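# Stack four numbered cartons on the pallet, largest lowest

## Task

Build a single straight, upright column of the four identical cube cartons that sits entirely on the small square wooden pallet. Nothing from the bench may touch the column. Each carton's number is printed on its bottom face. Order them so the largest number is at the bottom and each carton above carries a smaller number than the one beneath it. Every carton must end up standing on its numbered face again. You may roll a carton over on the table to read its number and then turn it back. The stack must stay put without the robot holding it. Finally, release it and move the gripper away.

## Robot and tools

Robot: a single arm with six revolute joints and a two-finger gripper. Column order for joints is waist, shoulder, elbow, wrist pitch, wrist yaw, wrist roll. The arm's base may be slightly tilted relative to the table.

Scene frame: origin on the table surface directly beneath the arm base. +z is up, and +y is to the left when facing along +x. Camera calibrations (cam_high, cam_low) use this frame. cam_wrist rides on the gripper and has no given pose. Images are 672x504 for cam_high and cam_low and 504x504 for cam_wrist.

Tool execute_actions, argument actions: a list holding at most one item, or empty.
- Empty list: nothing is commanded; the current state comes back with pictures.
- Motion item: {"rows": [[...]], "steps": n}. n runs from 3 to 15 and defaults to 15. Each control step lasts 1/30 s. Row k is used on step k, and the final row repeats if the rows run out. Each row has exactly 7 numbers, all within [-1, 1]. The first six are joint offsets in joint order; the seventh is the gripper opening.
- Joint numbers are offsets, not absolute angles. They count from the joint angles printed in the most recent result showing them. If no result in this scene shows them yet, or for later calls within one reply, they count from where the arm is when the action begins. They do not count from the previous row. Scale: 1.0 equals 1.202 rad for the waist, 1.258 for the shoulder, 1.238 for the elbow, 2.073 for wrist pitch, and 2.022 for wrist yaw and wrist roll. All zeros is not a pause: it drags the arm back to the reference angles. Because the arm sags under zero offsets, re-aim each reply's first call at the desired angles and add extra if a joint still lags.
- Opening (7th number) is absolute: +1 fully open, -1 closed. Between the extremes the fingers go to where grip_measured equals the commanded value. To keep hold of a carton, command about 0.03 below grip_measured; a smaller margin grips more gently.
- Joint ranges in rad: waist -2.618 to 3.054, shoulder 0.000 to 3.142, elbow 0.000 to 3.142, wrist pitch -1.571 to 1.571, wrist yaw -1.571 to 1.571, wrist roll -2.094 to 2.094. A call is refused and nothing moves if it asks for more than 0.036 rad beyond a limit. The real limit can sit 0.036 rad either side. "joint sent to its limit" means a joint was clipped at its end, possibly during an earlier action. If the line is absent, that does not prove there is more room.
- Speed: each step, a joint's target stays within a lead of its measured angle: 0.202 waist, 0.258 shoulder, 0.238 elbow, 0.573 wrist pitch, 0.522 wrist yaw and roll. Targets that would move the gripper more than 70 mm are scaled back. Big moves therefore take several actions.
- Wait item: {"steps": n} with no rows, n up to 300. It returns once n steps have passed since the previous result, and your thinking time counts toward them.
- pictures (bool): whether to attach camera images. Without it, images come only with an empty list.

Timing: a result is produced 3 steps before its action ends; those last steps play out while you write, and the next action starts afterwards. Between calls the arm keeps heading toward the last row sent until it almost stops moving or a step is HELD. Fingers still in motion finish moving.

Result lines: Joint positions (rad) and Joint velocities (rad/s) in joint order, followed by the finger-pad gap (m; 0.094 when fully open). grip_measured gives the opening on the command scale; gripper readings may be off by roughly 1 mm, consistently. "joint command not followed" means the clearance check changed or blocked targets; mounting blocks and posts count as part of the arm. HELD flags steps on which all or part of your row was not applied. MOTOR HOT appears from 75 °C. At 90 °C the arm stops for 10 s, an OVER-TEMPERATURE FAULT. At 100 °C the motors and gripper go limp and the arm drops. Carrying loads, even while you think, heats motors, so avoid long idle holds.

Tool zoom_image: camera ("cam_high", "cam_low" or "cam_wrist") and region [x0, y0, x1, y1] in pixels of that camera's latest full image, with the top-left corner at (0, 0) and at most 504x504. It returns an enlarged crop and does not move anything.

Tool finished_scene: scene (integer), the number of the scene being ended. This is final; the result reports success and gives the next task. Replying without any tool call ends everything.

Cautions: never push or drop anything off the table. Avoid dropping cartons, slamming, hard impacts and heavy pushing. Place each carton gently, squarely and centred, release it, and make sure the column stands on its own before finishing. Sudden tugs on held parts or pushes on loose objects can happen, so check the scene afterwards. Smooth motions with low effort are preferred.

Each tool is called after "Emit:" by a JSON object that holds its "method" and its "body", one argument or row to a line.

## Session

Emit:
{"method": "execute_actions", "body": {
  "actions": []
}}

Scene clock: 0.00 s of 8408.00 s.
grip_measured=+1.000
Joint positions: [-0.347  1.457  0.323  0.242  0.898  1.154  0.094]
Joint velocities: [ 0.002 -0.007 -0.012  0.007 -0.037  0.037  0.   ]
Motor temperatures (°C, as the motors report them): [23 22 24 23 21 22]

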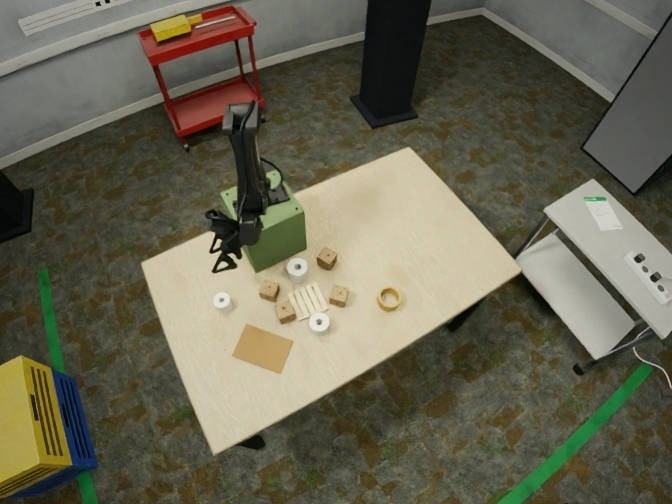

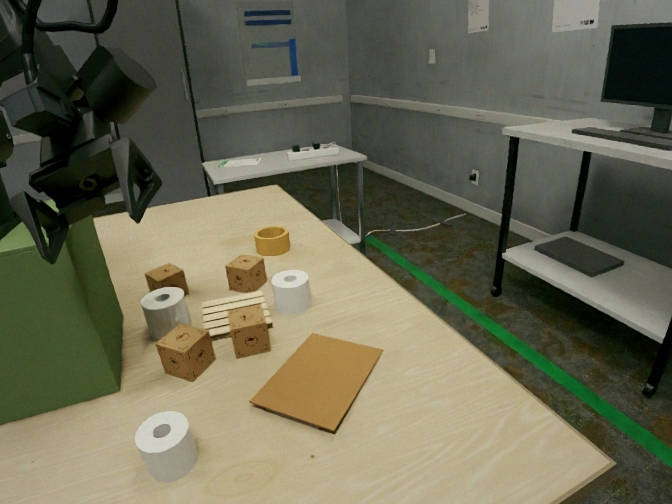

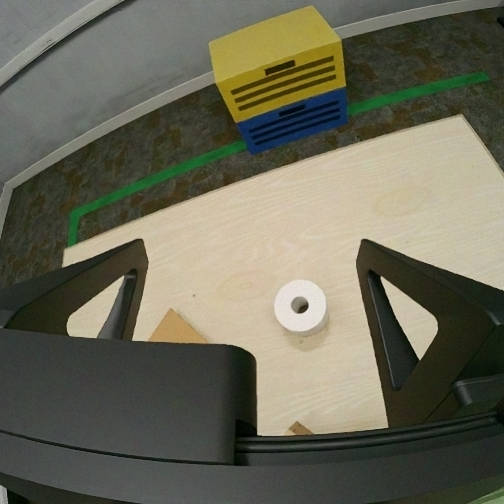

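Emit:
{"method": "zoom_image", "body": {
  "camera": "cam_high",
  "region": [240, 230, 366, 350]
}}

Emit:
{"method": "zoom_image", "body": {
  "camera": "cam_low",
  "region": [120, 230, 330, 400]
}}

Region (240, 230, 366, 350) of cam_high's 672x504 image, scaled by 4.000, with more detail than that image has; it fills the top 480 rows of this view, and the rest is white.

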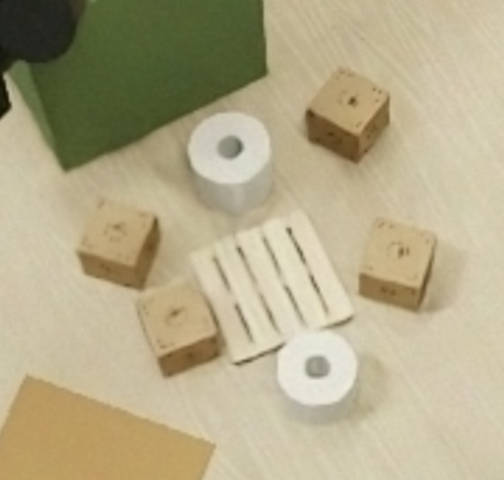

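Region (120, 230, 330, 400) of cam_low's 672x504 image, scaled by 2.400, with more detail than that image has; it fills the top 408 rows of this view, and the rest is white.

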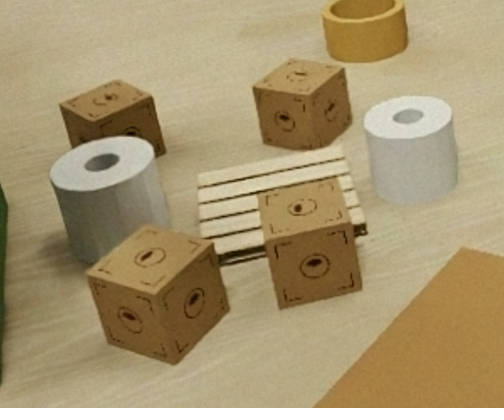

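Emit:
{"method": "execute_actions", "body": {
  "actions": [
    {"rows": [[0.002,0.012,0.012,-0.005,-0.015,-0.01,0.95],[0.005,0.035,0.024,-0.013,-0.04,-0.03,0.9],[0.01,0.07,0.042,-0.025,-0.075,-0.056,0.85],[0.016,0.113,0.065,-0.04,-0.118,-0.088,0.8],[0.023,0.163,0.091,-0.057,-0.165,-0.123,0.76],[0.03,0.217,0.119,-0.075,-0.214,-0.16,0.72],[0.037,0.272,0.148,-0.093,-0.262,-0.196,0.7],[0.044,0.326,0.176,-0.11,-0.307,-0.23,0.68],[0.05,0.376,0.202,-0.126,-0.347,-0.26,0.66],[0.055,0.42,0.225,-0.139,-0.381,-0.285,0.65],[0.059,0.456,0.244,-0.15,-0.408,-0.306,0.65],[0.062,0.484,0.258,-0.158,-0.428,-0.321,0.65],[0.064,0.504,0.268,-0.163,-0.44,-0.33,0.65],[0.066,0.515,0.273,-0.166,-0.446,-0.334,0.65],[0.066,0.519,0.275,-0.166,-0.447,-0.335,0.65]], "steps": 15}
  ]
}}

Emit:
{"method": "execute_actions", "body": {
  "actions": [
    {"steps": 16}
  ],
  "pictures": true
}}

Scene clock: 1.60 s of 8408.00 s.
grip_measured=+0.652
Joint positions: [-0.287  1.984  0.597  0.062  0.293  0.709  0.078]
Joint velocities: [ 0.188  1.433  0.618 -0.681 -1.868 -1.37   0.   ]
Motor temperatures (°C, as the motors report them): [23 23 24 23 21 22]
Steps of this call (steps 1 to 36: nothing new was sent; steps 37 to 48: the first 12 steps of this action). Readings (joint positions):
37: [-0.347 1.457 0.323 0.242 0.893 1.152]
38: [-0.347 1.461 0.323 0.242 0.880 1.144]
40: [-0.346 1.503 0.343 0.229 0.825 1.102]
44: [-0.321 1.734 0.468 0.156 0.585 0.922]
48: the state above

Scene clock: 2.13 s of 8408.00 s.
grip_measured=+0.652
Joint positions: [-0.272  2.108  0.634 -0.083  0.004  0.49   0.078]
Joint velocities: [-0.007  0.017 -0.017 -0.066 -0.095 -0.081  0.001]
Motor temperatures (°C, as the motors report them): [23 23 24 23 21 22]
Kept back: nothing.
Steps of this call (steps 1 to 3: the last 3 steps of your previous action; steps 4 to 16: the robot went on to your last target). Readings (joint positions):
1: [-0.281 2.029 0.616 0.038 0.233 0.665]
2: [-0.277 2.064 0.628 0.017 0.183 0.629]
4: [-0.272 2.101 0.634 -0.022 0.110 0.576]
8: [-0.272 2.108 0.634 -0.069 0.040 0.521]
16: the state above

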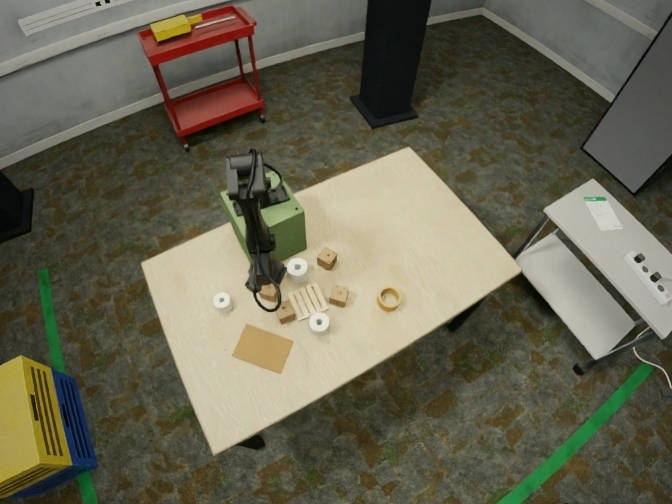

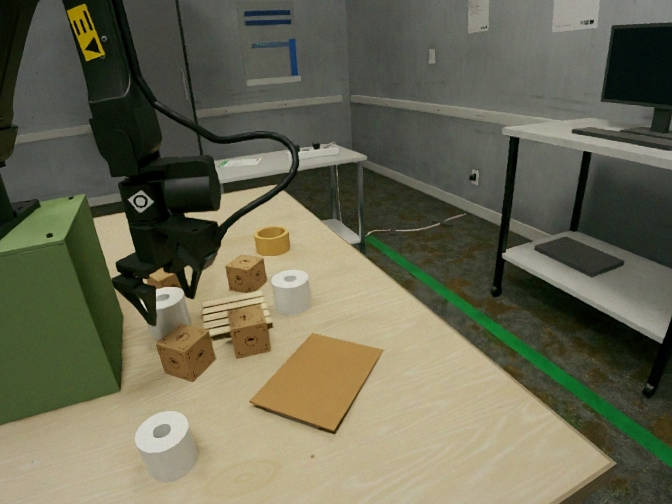

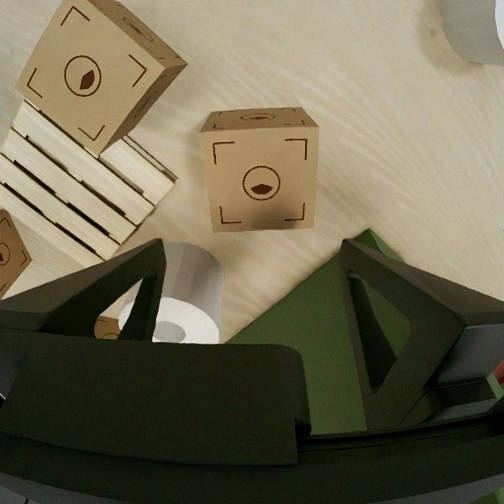

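Emit:
{"method": "execute_actions", "body": {
  "actions": [
    {"rows": [[-0.008,0.012,0.024,0.012,0,-0.015,0.7],[-0.018,0.03,0.028,0.024,0,-0.028,0.75],[-0.027,0.054,0.031,0.038,0,-0.037,0.75],[-0.033,0.083,0.034,0.054,0,-0.042,0.75],[-0.035,0.114,0.038,0.07,0,-0.042,0.75],[-0.035,0.146,0.044,0.086,0,-0.042,0.75],[-0.035,0.176,0.051,0.101,0,-0.042,0.75],[-0.035,0.203,0.059,0.114,0,-0.042,0.75],[-0.035,0.226,0.067,0.125,0,-0.042,0.75],[-0.035,0.245,0.074,0.134,0,-0.042,0.75],[-0.035,0.26,0.08,0.14,0,-0.042,0.75],[-0.035,0.271,0.084,0.144,0,-0.042,0.75],[-0.035,0.278,0.086,0.146,0,-0.042,0.75],[-0.035,0.283,0.086,0.147,0,-0.042,0.75],[-0.035,0.285,0.086,0.147,0,-0.042,0.75]], "steps": 15}
  ]
}}

Emit:
{"method": "execute_actions", "body": {
  "actions": [
    {"steps": 11}
  ],
  "pictures": true
}}

Scene clock: 2.97 s of 8408.00 s.
grip_measured=+0.748
Joint positions: [-0.309  2.411  0.704  0.119 -0.002  0.419  0.082]
Joint velocities: [-0.002  0.657  0.125  0.403 -0.007 -0.081 -0.001]
Motor temperatures (°C, as the motors report them): [23 23 24 23 21 22]
Steps of this call (steps 1 to 13: the robot went on to your last target; steps 14 to 25: the first 12 steps of this action). Readings (joint positions):
14: [-0.272 2.108 0.634 -0.084 -0.002 0.481]
15: [-0.274 2.110 0.634 -0.080 -0.002 0.474]
17: [-0.286 2.138 0.644 -0.058 -0.002 0.454]
21: [-0.308 2.279 0.678 0.041 -0.002 0.429]
25: the state above

Scene clock: 3.33 s of 8408.00 s.
grip_measured=+0.748
Joint positions: [-0.309  2.456  0.719  0.193 -0.002  0.413  0.082]
Joint velocities: [ 0.002 -0.002  0.012  0.007  0.007 -0.066 -0.001]
Motor temperatures (°C, as the motors report them): [23 23 24 23 21 22]
Kept back: nothing.
Steps of this call (steps 1 to 3: the last 3 steps of your previous action; steps 4 to 11: the robot went on to your last target). Readings (joint positions):
1: [-0.309 2.431 0.707 0.132 -0.002 0.418]
2: [-0.309 2.444 0.710 0.142 -0.002 0.417]
4: [-0.309 2.455 0.712 0.158 -0.002 0.415]
8: [-0.309 2.456 0.717 0.182 -0.002 0.413]
11: the state above

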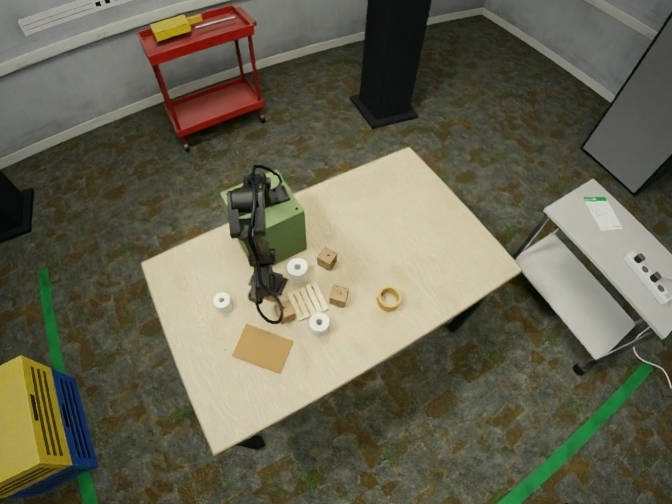

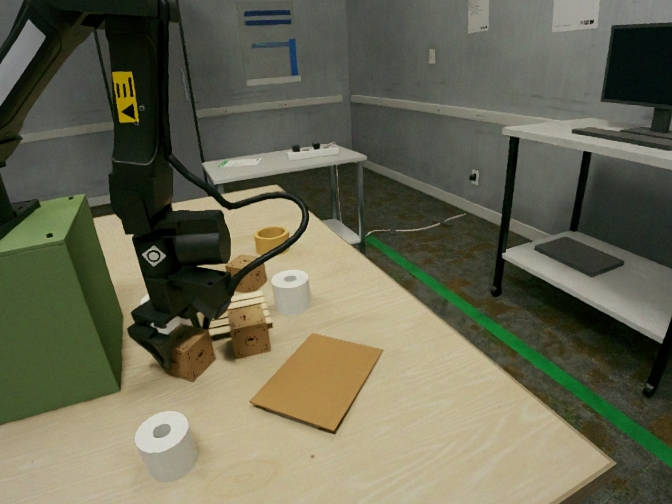

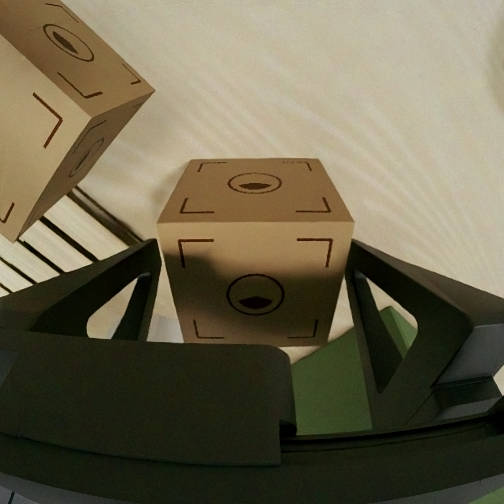

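Emit:
{"method": "execute_actions", "body": {
  "actions": [
    {"rows": [[0,0,0.01,0.008,0,0,0.66],[0,0,0.01,0.008,0,0,0.58],[0,0,0.01,0.008,0,0,0.5],[0,0,0.01,0.008,0,0,0.43],[0,0,0.01,0.008,0,0,0.37],[0,0,0.01,0.008,0,0,0.32],[0,0,0.01,0.008,0,0,0.28],[0,0,0.01,0.008,0,0,0.25],[0,0,0.01,0.008,0,0,0.22],[0,0,0.01,0.008,0,0,0.19],[0,0,0.01,0.008,0,0,0.17]], "steps": 15}
  ]
}}

Scene clock: 3.83 s of 8408.00 s.
grip_measured=+0.217
Joint positions: [-0.309  2.456  0.72   0.197 -0.002  0.412  0.057]
Joint velocities: [ 0.002 -0.002  0.027  0.051 -0.007  0.007  0.   ]
Motor temperatures (°C, as the motors report them): [23 23 24 23 21 22]
Steps of this call (steps 1 to 3: the robot went on to your last target; steps 4 to 15: the first 12 steps of this action). Readings (joint positions):
4: [-0.309 2.456 0.720 0.197 -0.002 0.412]
5: [-0.309 2.456 0.720 0.197 -0.002 0.412]
7: [-0.309 2.456 0.720 0.197 -0.002 0.412]
11: [-0.309 2.456 0.720 0.197 -0.002 0.412]
15: the state above

Emit:
{"method": "execute_actions", "body": {
  "actions": [
    {"rows": [[0,-0.022,-0.004,-0.008,0,0,0.18],[0,-0.04,-0.01,-0.018,0,0,0.18],[0,-0.065,-0.018,-0.03,0,0,0.18],[0,-0.095,-0.026,-0.045,0.01,0,0.18],[0,-0.128,-0.034,-0.062,0.035,0,0.18],[0,-0.16,-0.041,-0.079,0.075,0,0.18],[0,-0.19,-0.047,-0.095,0.13,0,0.18],[0,-0.216,-0.051,-0.109,0.195,0,0.18],[0,-0.237,-0.054,-0.12,0.265,0,0.18],[0,-0.252,-0.056,-0.128,0.335,0,0.18],[0,-0.262,-0.056,-0.132,0.405,0,0.18],[0,-0.267,-0.056,-0.134,0.47,0,0.18],[0,-0.267,-0.056,-0.134,0.53,0,0.18],[0,-0.267,-0.056,-0.134,0.58,0,0.18],[0,-0.267,-0.056,-0.134,0.62,0,0.18]], "steps": 15}
  ]
}}

Emit:
{"method": "execute_actions", "body": {
  "actions": [
    {"steps": 14}
  ],
  "pictures": true
}}

Scene clock: 4.43 s of 8408.00 s.
grip_measured=+0.217
Joint positions: [-0.309  2.151  0.676  0.01   0.473  0.412  0.057]
Joint velocities: [-0.012 -0.491 -0.002 -0.359  2.791  0.037 -0.001]
Motor temperatures (°C, as the motors report them): [23 23 24 23 21 22]
Steps of this call (steps 1 to 3: the last 3 steps of your previous action; steps 4 to 6: the robot went on to your last target; steps 7 to 18: the first 12 steps of this action). Readings (joint positions):
7: [-0.309 2.456 0.720 0.197 -0.002 0.412]
8: [-0.309 2.452 0.720 0.194 -0.002 0.412]
10: [-0.309 2.424 0.715 0.168 -0.001 0.412]
14: [-0.309 2.274 0.683 0.079 0.119 0.412]
18: the state above

Scene clock: 4.90 s of 8408.00 s.
grip_measured=+0.217
Joint positions: [-0.309  2.132  0.668 -0.06   1.18   0.412  0.057]
Joint velocities: [-0.012 -0.002  0.012 -0.095  0.168 -0.007  0.   ]
Motor temperatures (°C, as the motors report them): [23 23 24 23 21 22]
Kept back: nothing.
Steps of this call (steps 1 to 3: the last 3 steps of your previous action; steps 4 to 14: the robot went on to your last target). Readings (joint positions):
1: [-0.309 2.139 0.676 0.001 0.571 0.412]
2: [-0.309 2.133 0.676 -0.006 0.668 0.412]
4: [-0.309 2.132 0.675 -0.024 0.855 0.412]
8: [-0.309 2.132 0.669 -0.049 1.075 0.412]
14: the state above

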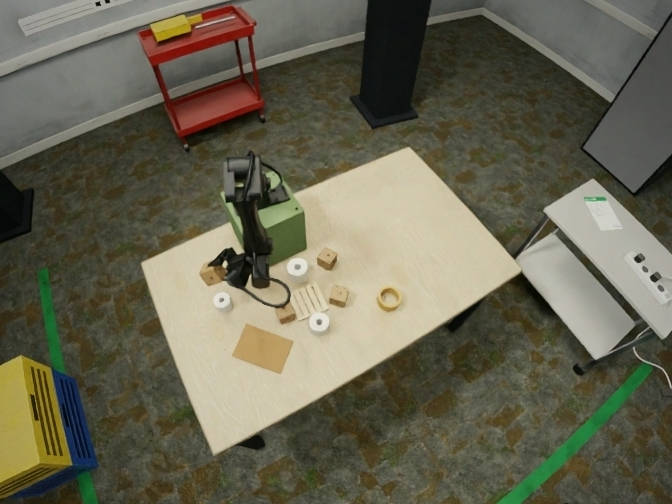

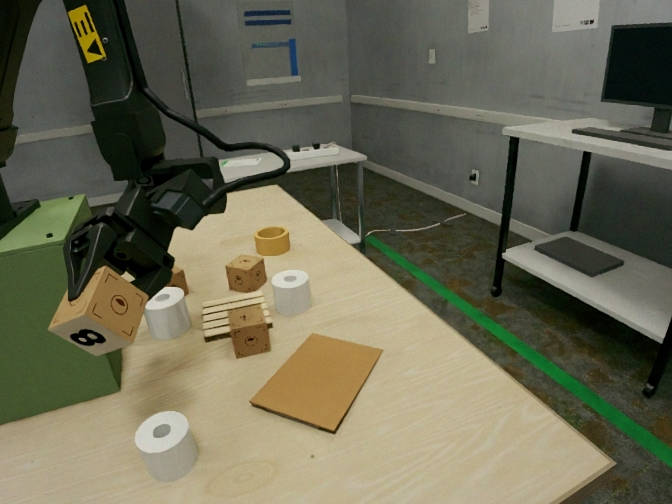

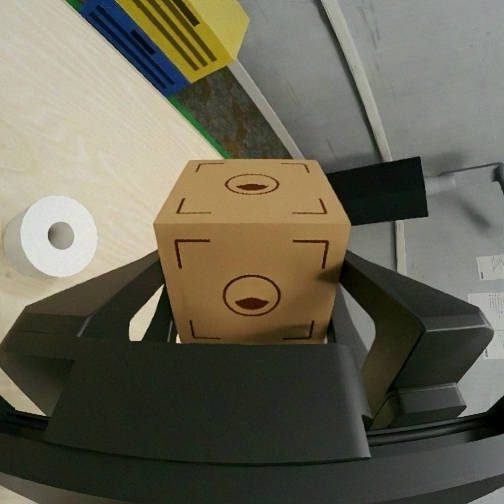

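Emit:
{"method": "zoom_image", "body": {
  "camera": "cam_low",
  "region": [30, 260, 170, 380]
}}

Region (30, 260, 170, 380) of cam_low's 672x504 image, scaled by 3.600, with more detail than that image has; it fills the top 432 rows of this view, and the rest is white.

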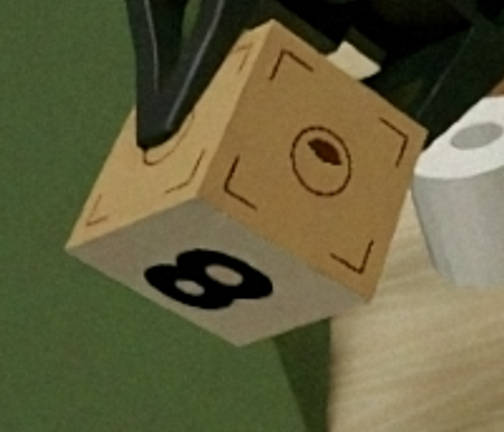

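Emit:
{"method": "execute_actions", "body": {
  "actions": [
    {"rows": [[0.005,0,0.015,-0.012,-0.02,-0.005,0.18],[0.018,0.002,0.028,-0.017,-0.06,-0.014,0.18],[0.04,0.006,0.048,-0.025,-0.115,-0.027,0.18],[0.069,0.013,0.074,-0.035,-0.18,-0.043,0.18],[0.103,0.022,0.104,-0.047,-0.25,-0.061,0.18],[0.141,0.033,0.136,-0.06,-0.32,-0.08,0.18],[0.18,0.045,0.168,-0.073,-0.385,-0.099,0.18],[0.218,0.058,0.199,-0.085,-0.445,-0.116,0.18],[0.252,0.07,0.227,-0.096,-0.495,-0.131,0.18],[0.281,0.081,0.251,-0.105,-0.535,-0.143,0.18],[0.304,0.09,0.27,-0.112,-0.563,-0.152,0.18],[0.321,0.096,0.283,-0.117,-0.58,-0.158,0.18],[0.332,0.1,0.291,-0.12,-0.588,-0.161,0.18],[0.338,0.102,0.295,-0.121,-0.588,-0.163,0.18],[0.34,0.103,0.296,-0.121,-0.586,-0.163,0.18]], "steps": 15}
  ]
}}

Emit:
{"method": "execute_actions", "body": {
  "actions": [
    {"steps": 15}
  ],
  "pictures": true
}}

Scene clock: 5.93 s of 8408.00 s.
grip_measured=+0.217
Joint positions: [-0.02   2.203  0.927 -0.185  0.473  0.222  0.057]
Joint velocities: [ 0.994  0.315  0.838 -0.256 -2.278 -0.667  0.002]
Motor temperatures (°C, as the motors report them): [23 23 24 23 21 22]
Steps of this call (steps 1 to 19: the robot went on to your last target; steps 20 to 31: the first 12 steps of this action). Readings (joint positions):
20: [-0.309 2.132 0.668 -0.064 1.200 0.410]
21: [-0.308 2.132 0.670 -0.067 1.173 0.406]
23: [-0.289 2.132 0.688 -0.092 1.071 0.385]
27: [-0.167 2.160 0.799 -0.146 0.766 0.308]
31: the state above

Scene clock: 6.43 s of 8408.00 s.
grip_measured=+0.217
Joint positions: [ 0.107  2.25   1.02  -0.29   0.015  0.094  0.057]
Joint velocities: [ 0.002  0.012 -0.002 -0.037 -0.125 -0.022 -0.001]
Motor temperatures (°C, as the motors report them): [23 23 24 23 21 22]
Kept back: nothing.
Steps of this call (steps 1 to 3: the last 3 steps of your previous action; steps 4 to 15: the robot went on to your last target). Readings (joint positions):
1: [0.015 2.214 0.955 -0.195 0.394 0.201]
2: [0.047 2.225 0.982 -0.207 0.314 0.179]
4: [0.097 2.240 1.014 -0.219 0.188 0.145]
8: [0.118 2.245 1.020 -0.255 0.063 0.110]
15: the state above

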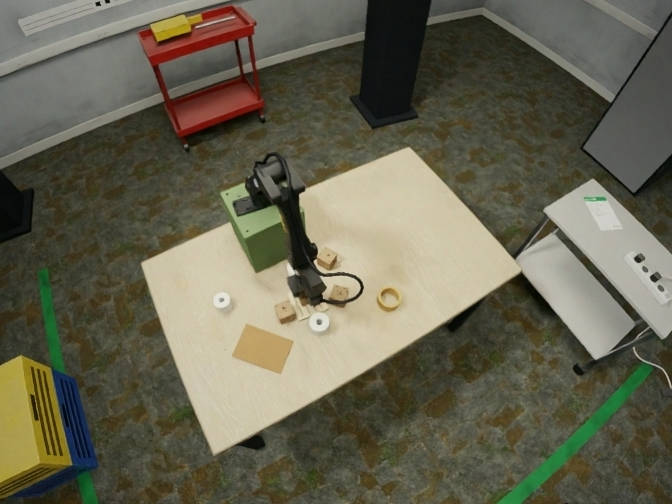

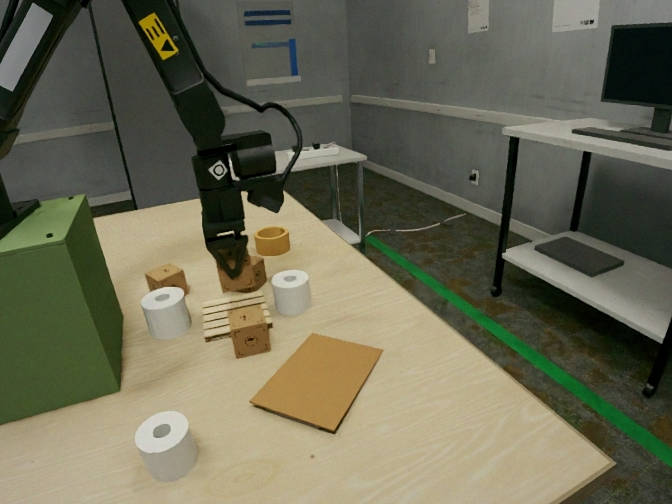

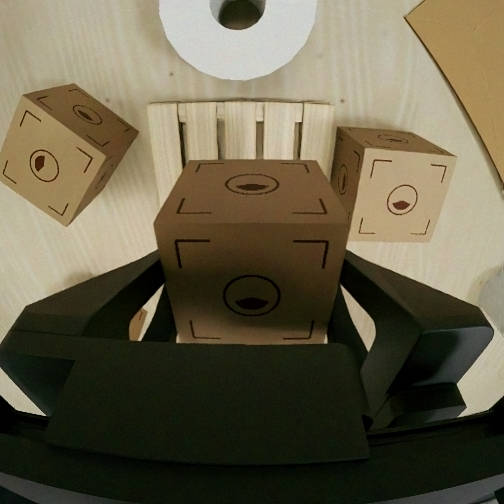

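Emit:
{"method": "execute_actions", "body": {
  "actions": [
    {"rows": [[0.006,0.012,0.005,0.006,-0.013,0.004,0.18],[0.012,0.022,0.005,0.014,-0.013,0.008,0.18],[0.016,0.035,0.005,0.023,-0.013,0.008,0.18],[0.017,0.05,0.005,0.033,-0.013,0.008,0.18],[0.017,0.066,0.005,0.043,-0.013,0.008,0.18],[0.017,0.082,0.005,0.053,-0.013,0.008,0.18],[0.017,0.098,0.005,0.062,-0.013,0.008,0.18],[0.017,0.112,0.005,0.07,-0.013,0.008,0.18],[0.017,0.124,0.005,0.077,-0.013,0.008,0.18],[0.017,0.134,0.005,0.083,-0.013,0.008,0.18],[0.017,0.142,0.005,0.087,-0.013,0.008,0.18],[0.017,0.147,0.005,0.089,-0.013,0.008,0.18],[0.017,0.15,0.005,0.09,-0.013,0.008,0.18],[0.017,0.152,0.005,0.09,-0.013,0.008,0.18]], "steps": 15}
  ]
}}

Emit:
{"method": "execute_actions", "body": {
  "actions": [
    {"steps": 10}
  ],
  "pictures": true
}}

Emit:
{"method": "zoom_image", "body": {
  "camera": "cam_low",
  "region": [170, 230, 310, 360]
}}

Scene clock: 7.17 s of 8408.00 s.
grip_measured=+0.217
Joint positions: [ 0.121  2.415  1.02  -0.175 -0.004  0.102  0.057]
Joint velocities: [-0.017  0.408 -0.007  0.271  0.022  0.007 -0.002]
Motor temperatures (°C, as the motors report them): [23 23 24 23 21 22]
Steps of this call (steps 1 to 10: the robot went on to your last target; steps 11 to 22: the first 12 steps of this action). Readings (joint positions):
11: [0.107 2.250 1.020 -0.294 0.003 0.091]
12: [0.107 2.252 1.020 -0.293 0.001 0.093]
14: [0.111 2.264 1.020 -0.278 0.001 0.097]
18: [0.120 2.336 1.020 -0.220 -0.003 0.100]
22: the state above

Scene clock: 7.50 s of 8408.00 s.
grip_measured=+0.217
Joint positions: [ 0.121  2.44   1.02  -0.134 -0.004  0.103  0.057]
Joint velocities: [-0.002  0.007  0.002  0.037 -0.022  0.066 -0.   ]
Motor temperatures (°C, as the motors report them): [23 23 24 23 21 22]
Kept back: nothing.
Steps of this call (steps 1 to 3: the last 3 steps of your previous action; steps 4 to 10: the robot went on to your last target). Readings (joint positions):
1: [0.121 2.428 1.020 -0.169 -0.004 0.102]
2: [0.121 2.435 1.020 -0.164 -0.004 0.102]
4: [0.121 2.440 1.020 -0.157 -0.004 0.103]
8: [0.121 2.440 1.020 -0.138 -0.004 0.103]
10: the state above

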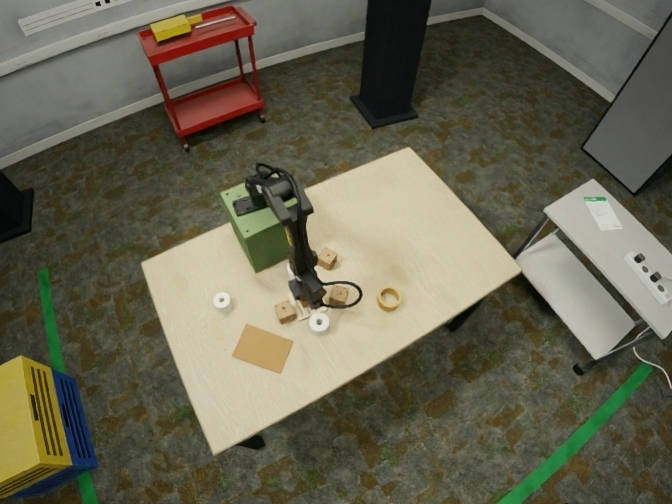

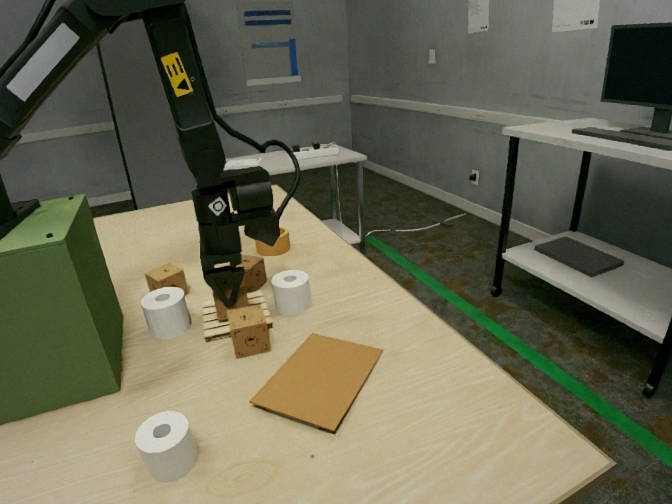

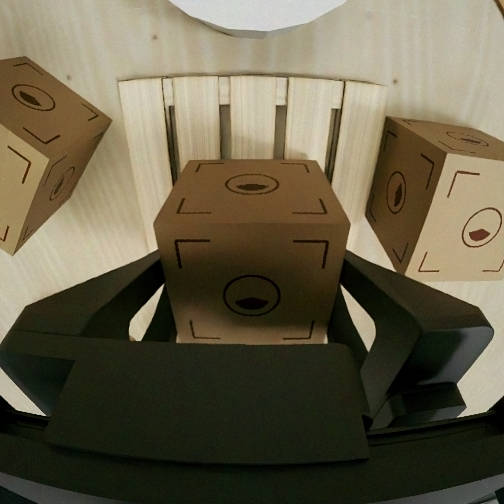

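Region (170, 230, 310, 360) of cam_low's 672x504 image, scaled by 3.600, with more detail than that image has; it fills the top 468 rows of this view, and the rest is white.

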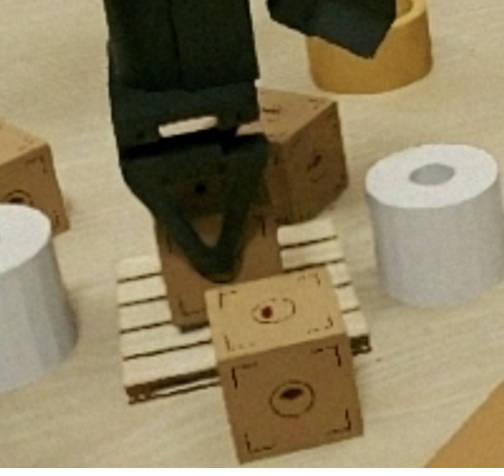

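Emit:
{"method": "execute_actions", "body": {
  "actions": [
    {"rows": [[0,0.006,0.005,0.017,0,0,0.18],[0,0.009,0.005,0.02,0,0,0.18],[0,0.012,0.005,0.022,0,0,0.18],[0,0.015,0.005,0.022,0,0,0.18],[0,0.017,0.005,0.022,0,0,0.18],[0,0.019,0.005,0.022,0,0,0.18],[0,0.019,0.005,0.022,0,0,0.18],[0,0.018,0.005,0.022,0,0,0.18]], "steps": 14}
  ],
  "pictures": true
}}

Emit:
{"method": "zoom_image", "body": {
  "camera": "cam_low",
  "region": [190, 270, 270, 345]
}}

Scene clock: 8.00 s of 8408.00 s.
grip_measured=+0.217
Joint positions: [ 0.121  2.44   1.02  -0.114 -0.004  0.103  0.057]
Joint velocities: [-0.007  0.012 -0.002  0.022  0.051  0.037 -0.   ]
Motor temperatures (°C, as the motors report them): [23 23 24 23 21 22]
Steps of this call (steps 1 to 4: the robot went on to your last target; steps 5 to 15: the first 11 steps of this action). Readings (joint positions):
5: [0.121 2.440 1.020 -0.129 -0.004 0.103]
6: [0.121 2.440 1.020 -0.127 -0.004 0.103]
8: [0.121 2.440 1.020 -0.122 -0.004 0.103]
12: [0.121 2.440 1.020 -0.116 -0.004 0.103]
15: the state above

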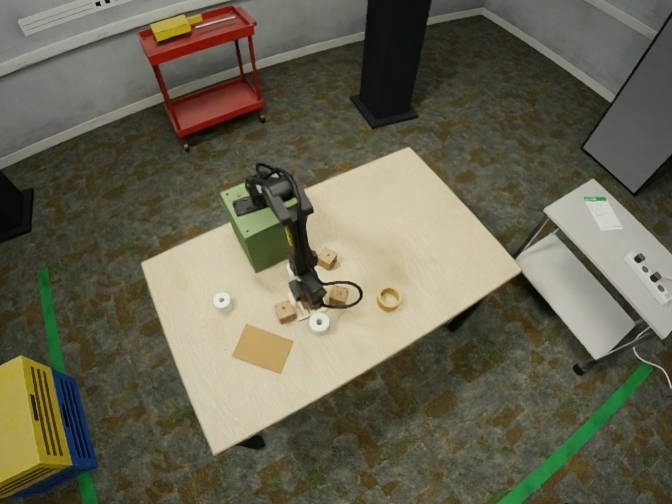

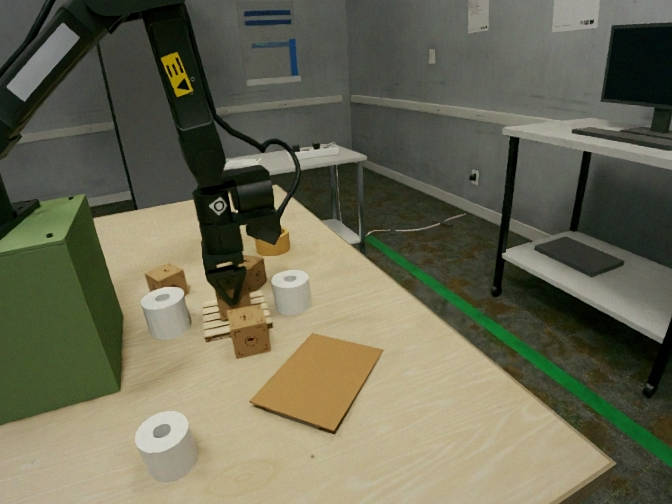

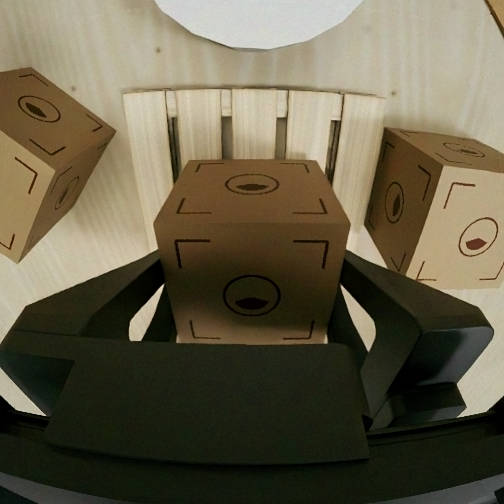

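Region (190, 270, 270, 345) of cam_low's 672x504 image, scaled by 6.300, with more detail than that image has; it fills the top 472 rows of this view, and the rest is white.

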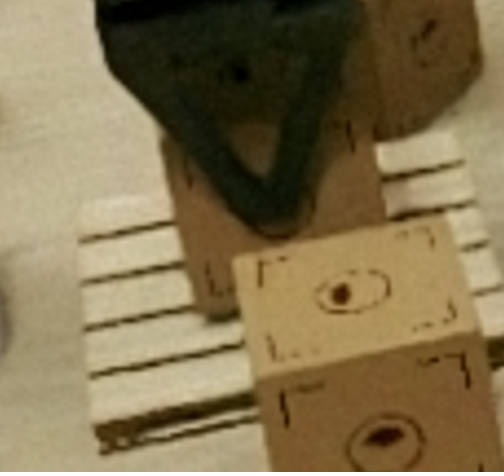

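Emit:
{"method": "execute_actions", "body": {
  "actions": [
    {"rows": [[0,0.02,0.005,0.008,0,0,0.18],[0,0.023,0.005,0.008,0,0,0.18],[0,0.024,0.005,0.008,0,0,0.18],[0,0.022,0.005,0.008,0,0,0.18],[0,0.02,0.005,0.008,0,0,0.18]], "steps": 11}
  ],
  "pictures": true
}}

Emit:
{"method": "zoom_image", "body": {
  "camera": "cam_low",
  "region": [190, 270, 270, 345]
}}

Scene clock: 8.40 s of 8408.00 s.
grip_measured=+0.217
Joint positions: [ 0.121  2.454  1.02  -0.112 -0.004  0.103  0.057]
Joint velocities: [ 0.012  0.007  0.002 -0.022 -0.007 -0.007  0.   ]
Motor temperatures (°C, as the motors report them): [23 23 24 23 21 22]
Steps of this call (steps 1 to 3: the last 3 steps of your previous action; step 4: the robot went on to your last target; steps 5 to 12: the first 8 steps of this action). Readings (joint positions):
5: [0.121 2.440 1.020 -0.113 -0.004 0.103]
6: [0.121 2.442 1.020 -0.113 -0.004 0.103]
8: [0.121 2.447 1.020 -0.112 -0.004 0.103]
12: the state above

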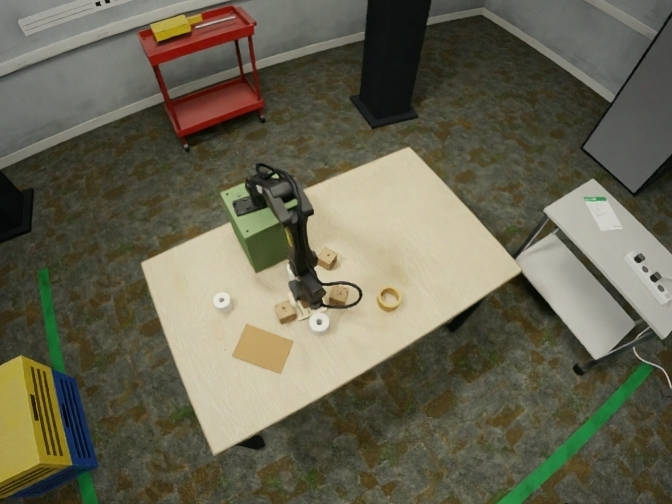

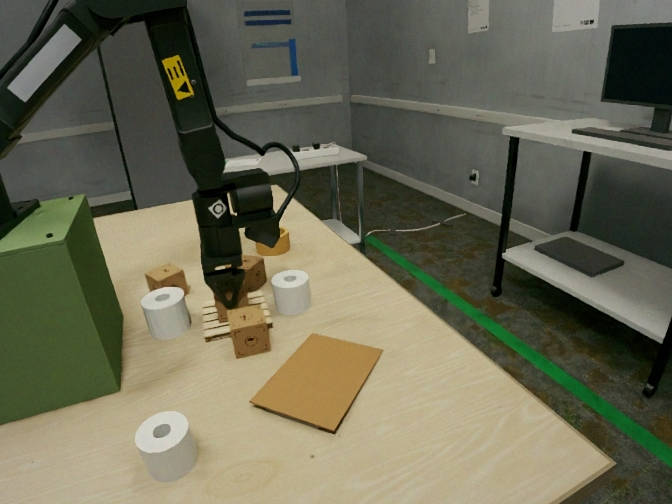

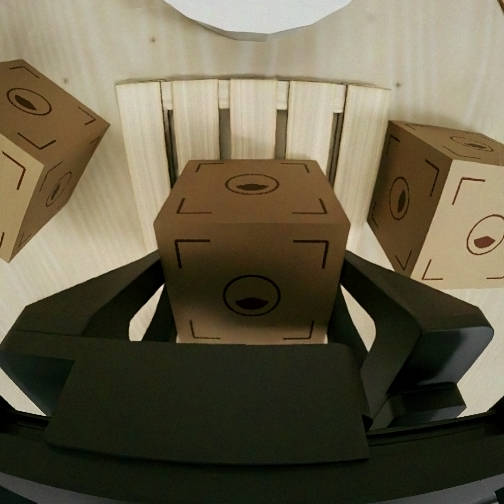

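Region (190, 270, 270, 345) of cam_low's 672x504 image, scaled by 6.300, with more detail than that image has; it fills the top 472 rows of this view, and the rest is white.

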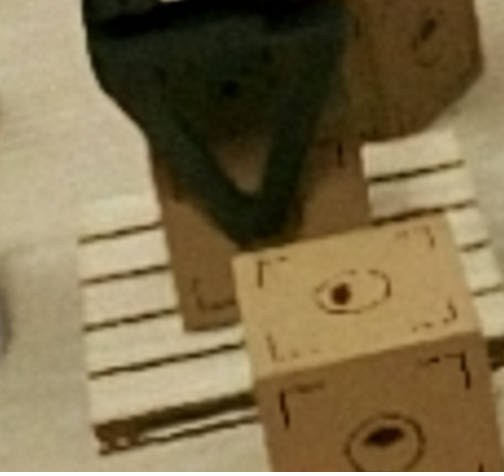

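Emit:
{"method": "execute_actions", "body": {
  "actions": [
    {"rows": [[0,0.005,0.005,0,0,0,0.24],[0,-0.003,0.008,0,0,0,0.34],[0,-0.014,0.012,-0.006,0,0,0.46],[0,-0.03,0.016,-0.016,0,0,0.56],[0,-0.05,0.02,-0.03,0,0,0.62],[0,-0.072,0.025,-0.046,0,0,0.62],[0,-0.094,0.03,-0.062,0,0,0.62],[0,-0.114,0.035,-0.077,0,0,0.62],[-0.004,-0.13,0.04,-0.09,0,-0.003,0.62],[-0.014,-0.142,0.045,-0.1,0,-0.01,0.64],[-0.03,-0.15,0.049,-0.107,0,-0.02,0.66],[-0.052,-0.154,0.052,-0.111,0,-0.033,0.68],[-0.078,-0.154,0.054,-0.113,0,-0.048,0.68],[-0.106,-0.154,0.055,-0.113,0,-0.064,0.68],[-0.134,-0.154,0.055,-0.113,0,-0.08,0.68]], "steps": 15}
  ]
}}

Scene clock: 9.13 s of 8408.00 s.
grip_measured=+0.670
Joint positions: [ 0.108  2.3    1.048 -0.264 -0.007  0.085  0.078]
Joint velocities: [-0.266 -0.54   0.295 -0.388 -0.125 -0.271  0.016]
Motor temperatures (°C, as the motors report them): [23 24 24 23 21 22]
Steps of this call (steps 1 to 3: the last 3 steps of your previous action; steps 4 to 10: the robot went on to your last target; steps 11 to 22: the first 12 steps of this action). Readings (joint positions):
11: [0.121 2.454 1.020 -0.112 -0.004 0.103]
12: [0.121 2.454 1.020 -0.112 -0.004 0.103]
14: [0.121 2.453 1.020 -0.114 -0.004 0.103]
18: [0.121 2.397 1.020 -0.181 -0.004 0.103]
22: the state above

Emit:
{"method": "execute_actions", "body": {
  "actions": [
    {"rows": [[-0.14,-0.02,0.03,-0.04,0.003,-0.082,0.7],[-0.158,-0.015,0.03,-0.04,0.003,-0.092,0.7],[-0.176,-0.012,0.03,-0.04,0.003,-0.101,0.7],[-0.192,-0.012,0.03,-0.04,0.003,-0.108,0.7],[-0.205,-0.012,0.03,-0.04,0.003,-0.113,0.7],[-0.215,-0.012,0.03,-0.04,0.003,-0.116,0.7],[-0.222,-0.012,0.03,-0.04,0.003,-0.118,0.7],[-0.226,-0.012,0.03,-0.04,0.003,-0.118,0.7],[-0.228,-0.012,0.03,-0.04,0.003,-0.118,0.7]], "steps": 15}
  ]
}}

Emit:
{"method": "execute_actions", "body": {
  "actions": [
    {"steps": 4}
  ],
  "pictures": true
}}

Scene clock: 9.70 s of 8408.00 s.
grip_measured=+0.698
Joint positions: [-0.167  2.265  1.079 -0.327 -0.001 -0.13   0.08 ]
Joint velocities: [ 0.012 -0.012 -0.012 -0.022  0.051 -0.11  -0.002]
Motor temperatures (°C, as the motors report them): [23 24 24 23 21 22]
Steps of this call (steps 1 to 3: the last 3 steps of your previous action; steps 4 to 5: the robot went on to your last target; steps 6 to 17: the first 12 steps of this action). Readings (joint positions):
6: [-0.040 2.265 1.079 -0.287 -0.006 -0.011]
7: [-0.060 2.265 1.079 -0.297 -0.004 -0.027]
9: [-0.093 2.265 1.079 -0.310 -0.004 -0.060]
13: [-0.148 2.265 1.079 -0.322 -0.003 -0.109]
17: the state above

Scene clock: 9.83 s of 8408.00 s.
grip_measured=+0.698
Joint positions: [-0.167  2.265  1.079 -0.329 -0.001 -0.14   0.08 ]
Joint velocities: [ 0.007 -0.002 -0.012 -0.037  0.037 -0.037  0.001]
Motor temperatures (°C, as the motors report them): [23 24 24 23 21 22]
Kept back: nothing.
Steps of this call (steps 1 to 3: the last 3 steps of your previous action; step 4: the robot went on to your last target). Readings (joint positions):
1: [-0.167 2.265 1.079 -0.328 -0.001 -0.134]
2: [-0.167 2.265 1.079 -0.328 -0.001 -0.136]
4: the state above

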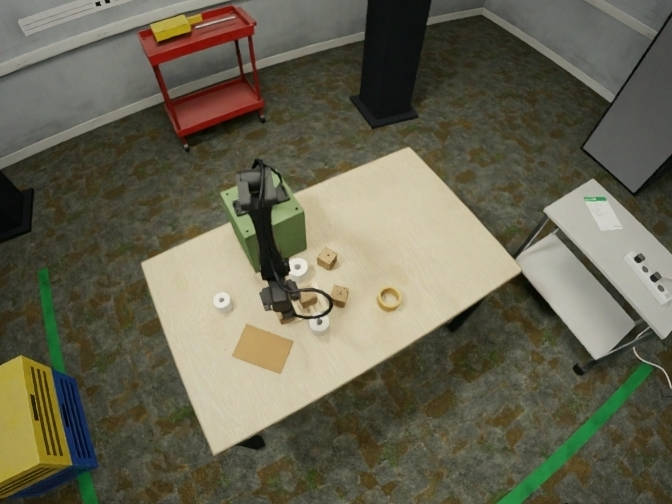

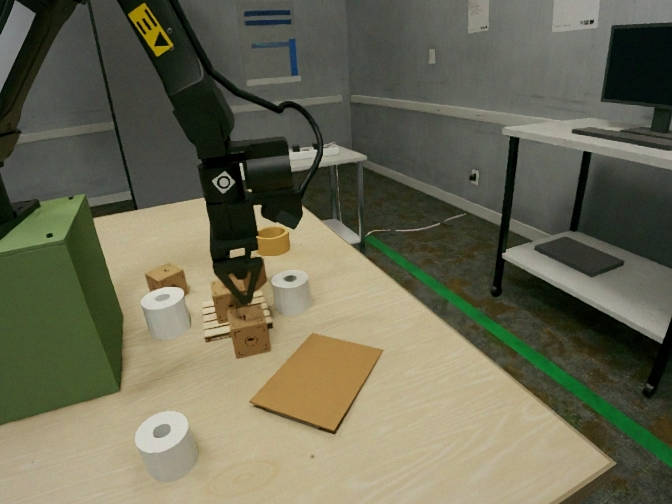

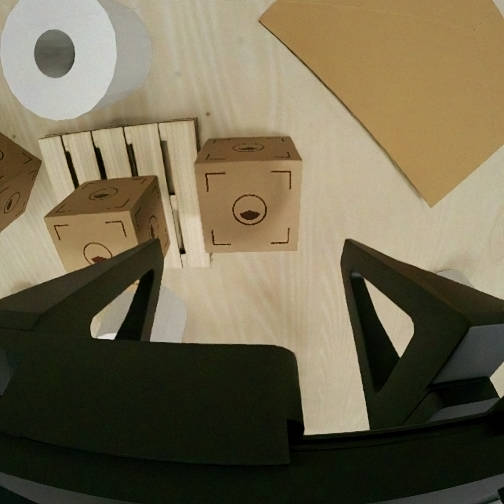

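Emit:
{"method": "execute_actions", "body": {
  "actions": []
}}

Scene clock: 10.27 s of 8408.00 s.
grip_measured=+0.698
Joint positions: [-0.167  2.265  1.079 -0.33  -0.001 -0.146  0.08 ]
Joint velocities: [-0.002  0.012  0.002 -0.007 -0.066  0.007  0.001]
Motor temperatures (°C, as the motors report them): [23 24 24 23 21 22]
Kept back: nothing.
Steps of this call (steps 1 to 13: the robot went on to your last target). Readings (joint positions):
1: [-0.167 2.265 1.079 -0.329 -0.001 -0.141]
2: [-0.167 2.265 1.079 -0.329 -0.001 -0.142]
4: [-0.167 2.265 1.079 -0.329 -0.001 -0.144]
8: [-0.167 2.265 1.079 -0.329 -0.001 -0.145]
13: the state above

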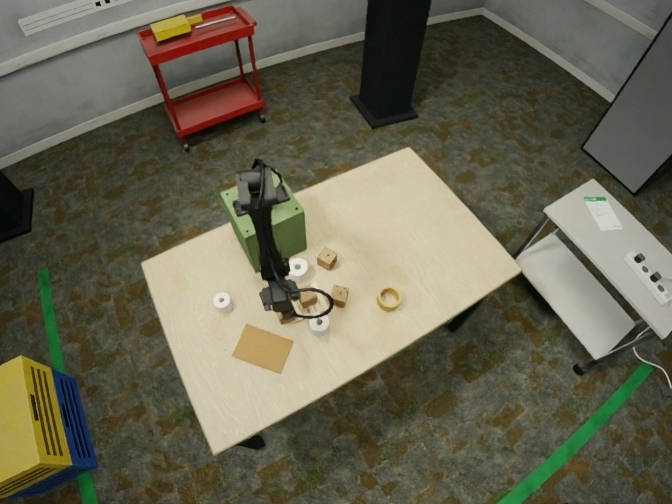

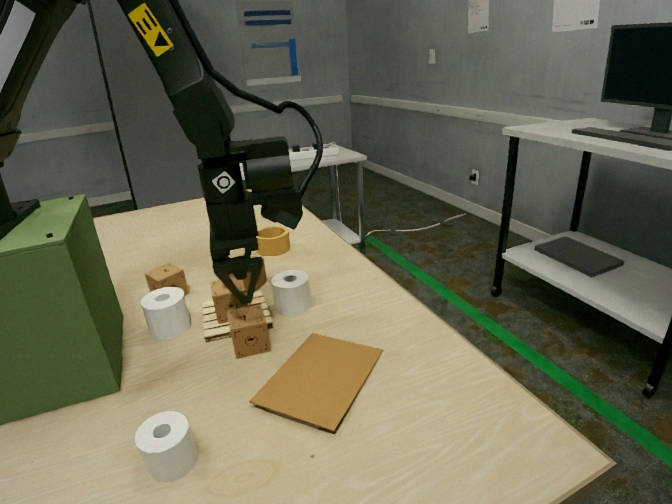

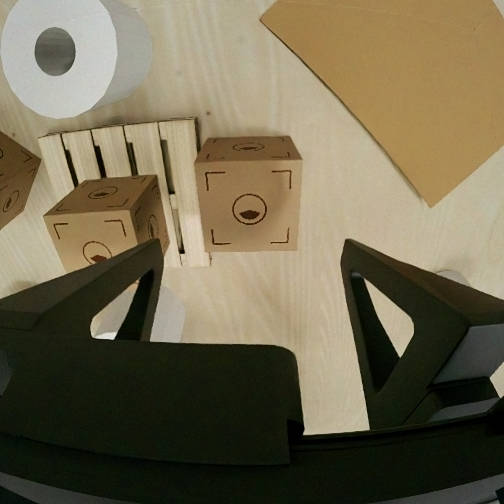

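Emit:
{"method": "execute_actions", "body": {
  "actions": [
    {"rows":[[0.002,0.008,0.008,0.004,0,-0.004,0.7],[0.004,0.022,0.014,0.011,0,-0.007,0.7],[0.006,0.041,0.019,0.02,0,-0.01,0.7],[0.007,0.063,0.024,0.03,0,-0.01,0.7],[0.007,0.087,0.029,0.041,0,-0.01,0.7],[0.007,0.112,0.034,0.052,0,-0.01,0.7],[0.007,0.137,0.04,0.063,0,-0.01,0.7],[0.007,0.161,0.046,0.074,0,-0.01,0.7],[0.007,0.183,0.051,0.084,0,-0.01,0.7],[0.007,0.201,0.056,0.092,0,-0.01,0.7],[0.007,0.214,0.059,0.099,0,-0.01,0.7],[0.007,0.222,0.061,0.103,0,-0.01,0.7],[0.007,0.225,0.061,0.104,0,-0.01,0.7]],"steps":15}
  ]
}}

Emit:
{"method": "execute_actions", "body": {
  "actions": [
    {"steps":8}
  ],
  "pictures": true
}}

Scene clock: 11.13 s of 8408.00 s.
grip_measured=+0.698
Joint positions: [-0.167  2.511  1.125 -0.192 -0.001 -0.158  0.08 ]
Joint velocities: [ 0.002  0.691  0.002  0.315 -0.051 -0.007  0.001]
Motor temperatures (°C, as the motors report them): [23 24 24 23 21 22]
Steps of this call (steps 1 to 14: the robot went on to your last target; steps 15 to 26: the first 12 steps of this action). Readings (joint positions):
15: [-0.167 2.265 1.079 -0.330 -0.001 -0.146]
16: [-0.167 2.266 1.079 -0.329 -0.001 -0.148]
18: [-0.167 2.280 1.082 -0.319 -0.001 -0.151]
22: [-0.167 2.386 1.109 -0.258 -0.001 -0.156]
26: the state above

Scene clock: 11.40 s of 8408.00 s.
grip_measured=+0.698
Joint positions: [-0.167  2.556  1.129 -0.155 -0.001 -0.159  0.08 ]
Joint velocities: [-0.017 -0.012  0.012  0.066 -0.007 -0.037 -0.001]
Motor temperatures (°C, as the motors report them): [23 24 24 23 21 22]
Kept back: nothing.
Steps of this call (steps 1 to 3: the last 3 steps of your previous action; steps 4 to 8: the robot went on to your last target). Readings (joint positions):
1: [-0.167 2.531 1.125 -0.184 -0.001 -0.158]
2: [-0.167 2.546 1.125 -0.180 -0.001 -0.158]
4: [-0.167 2.556 1.125 -0.176 -0.001 -0.158]
8: the state above

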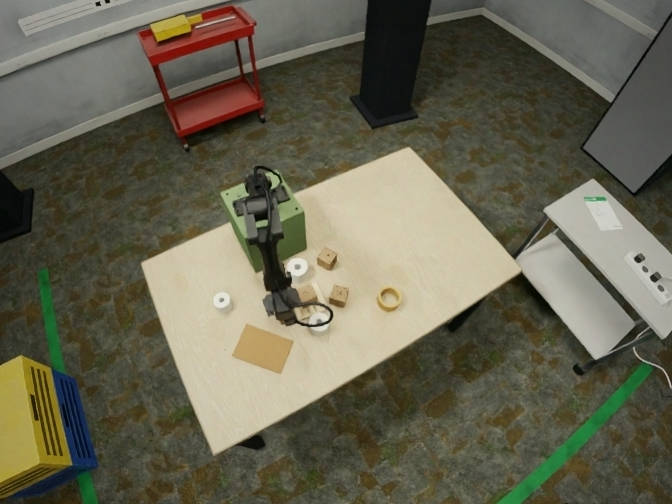

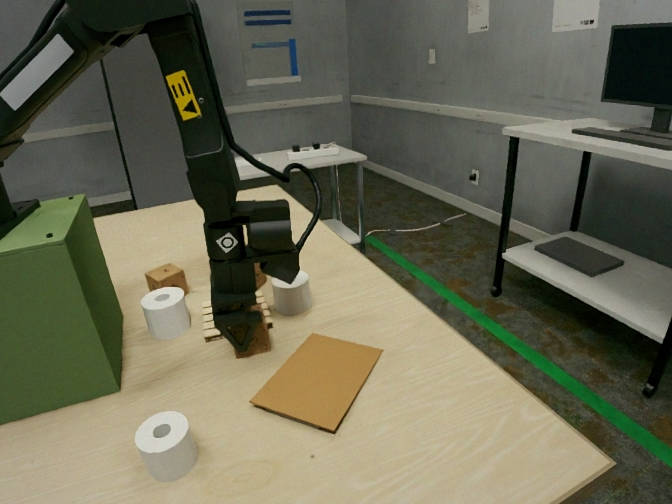

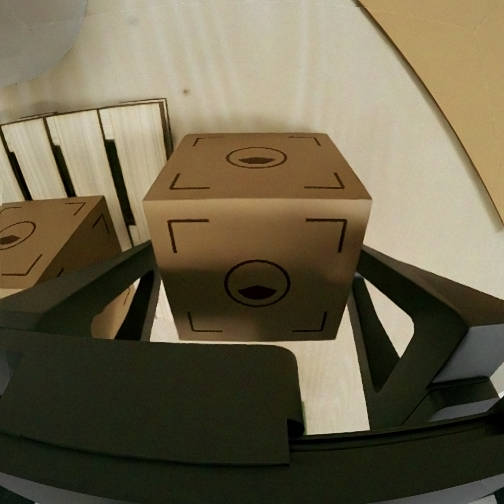

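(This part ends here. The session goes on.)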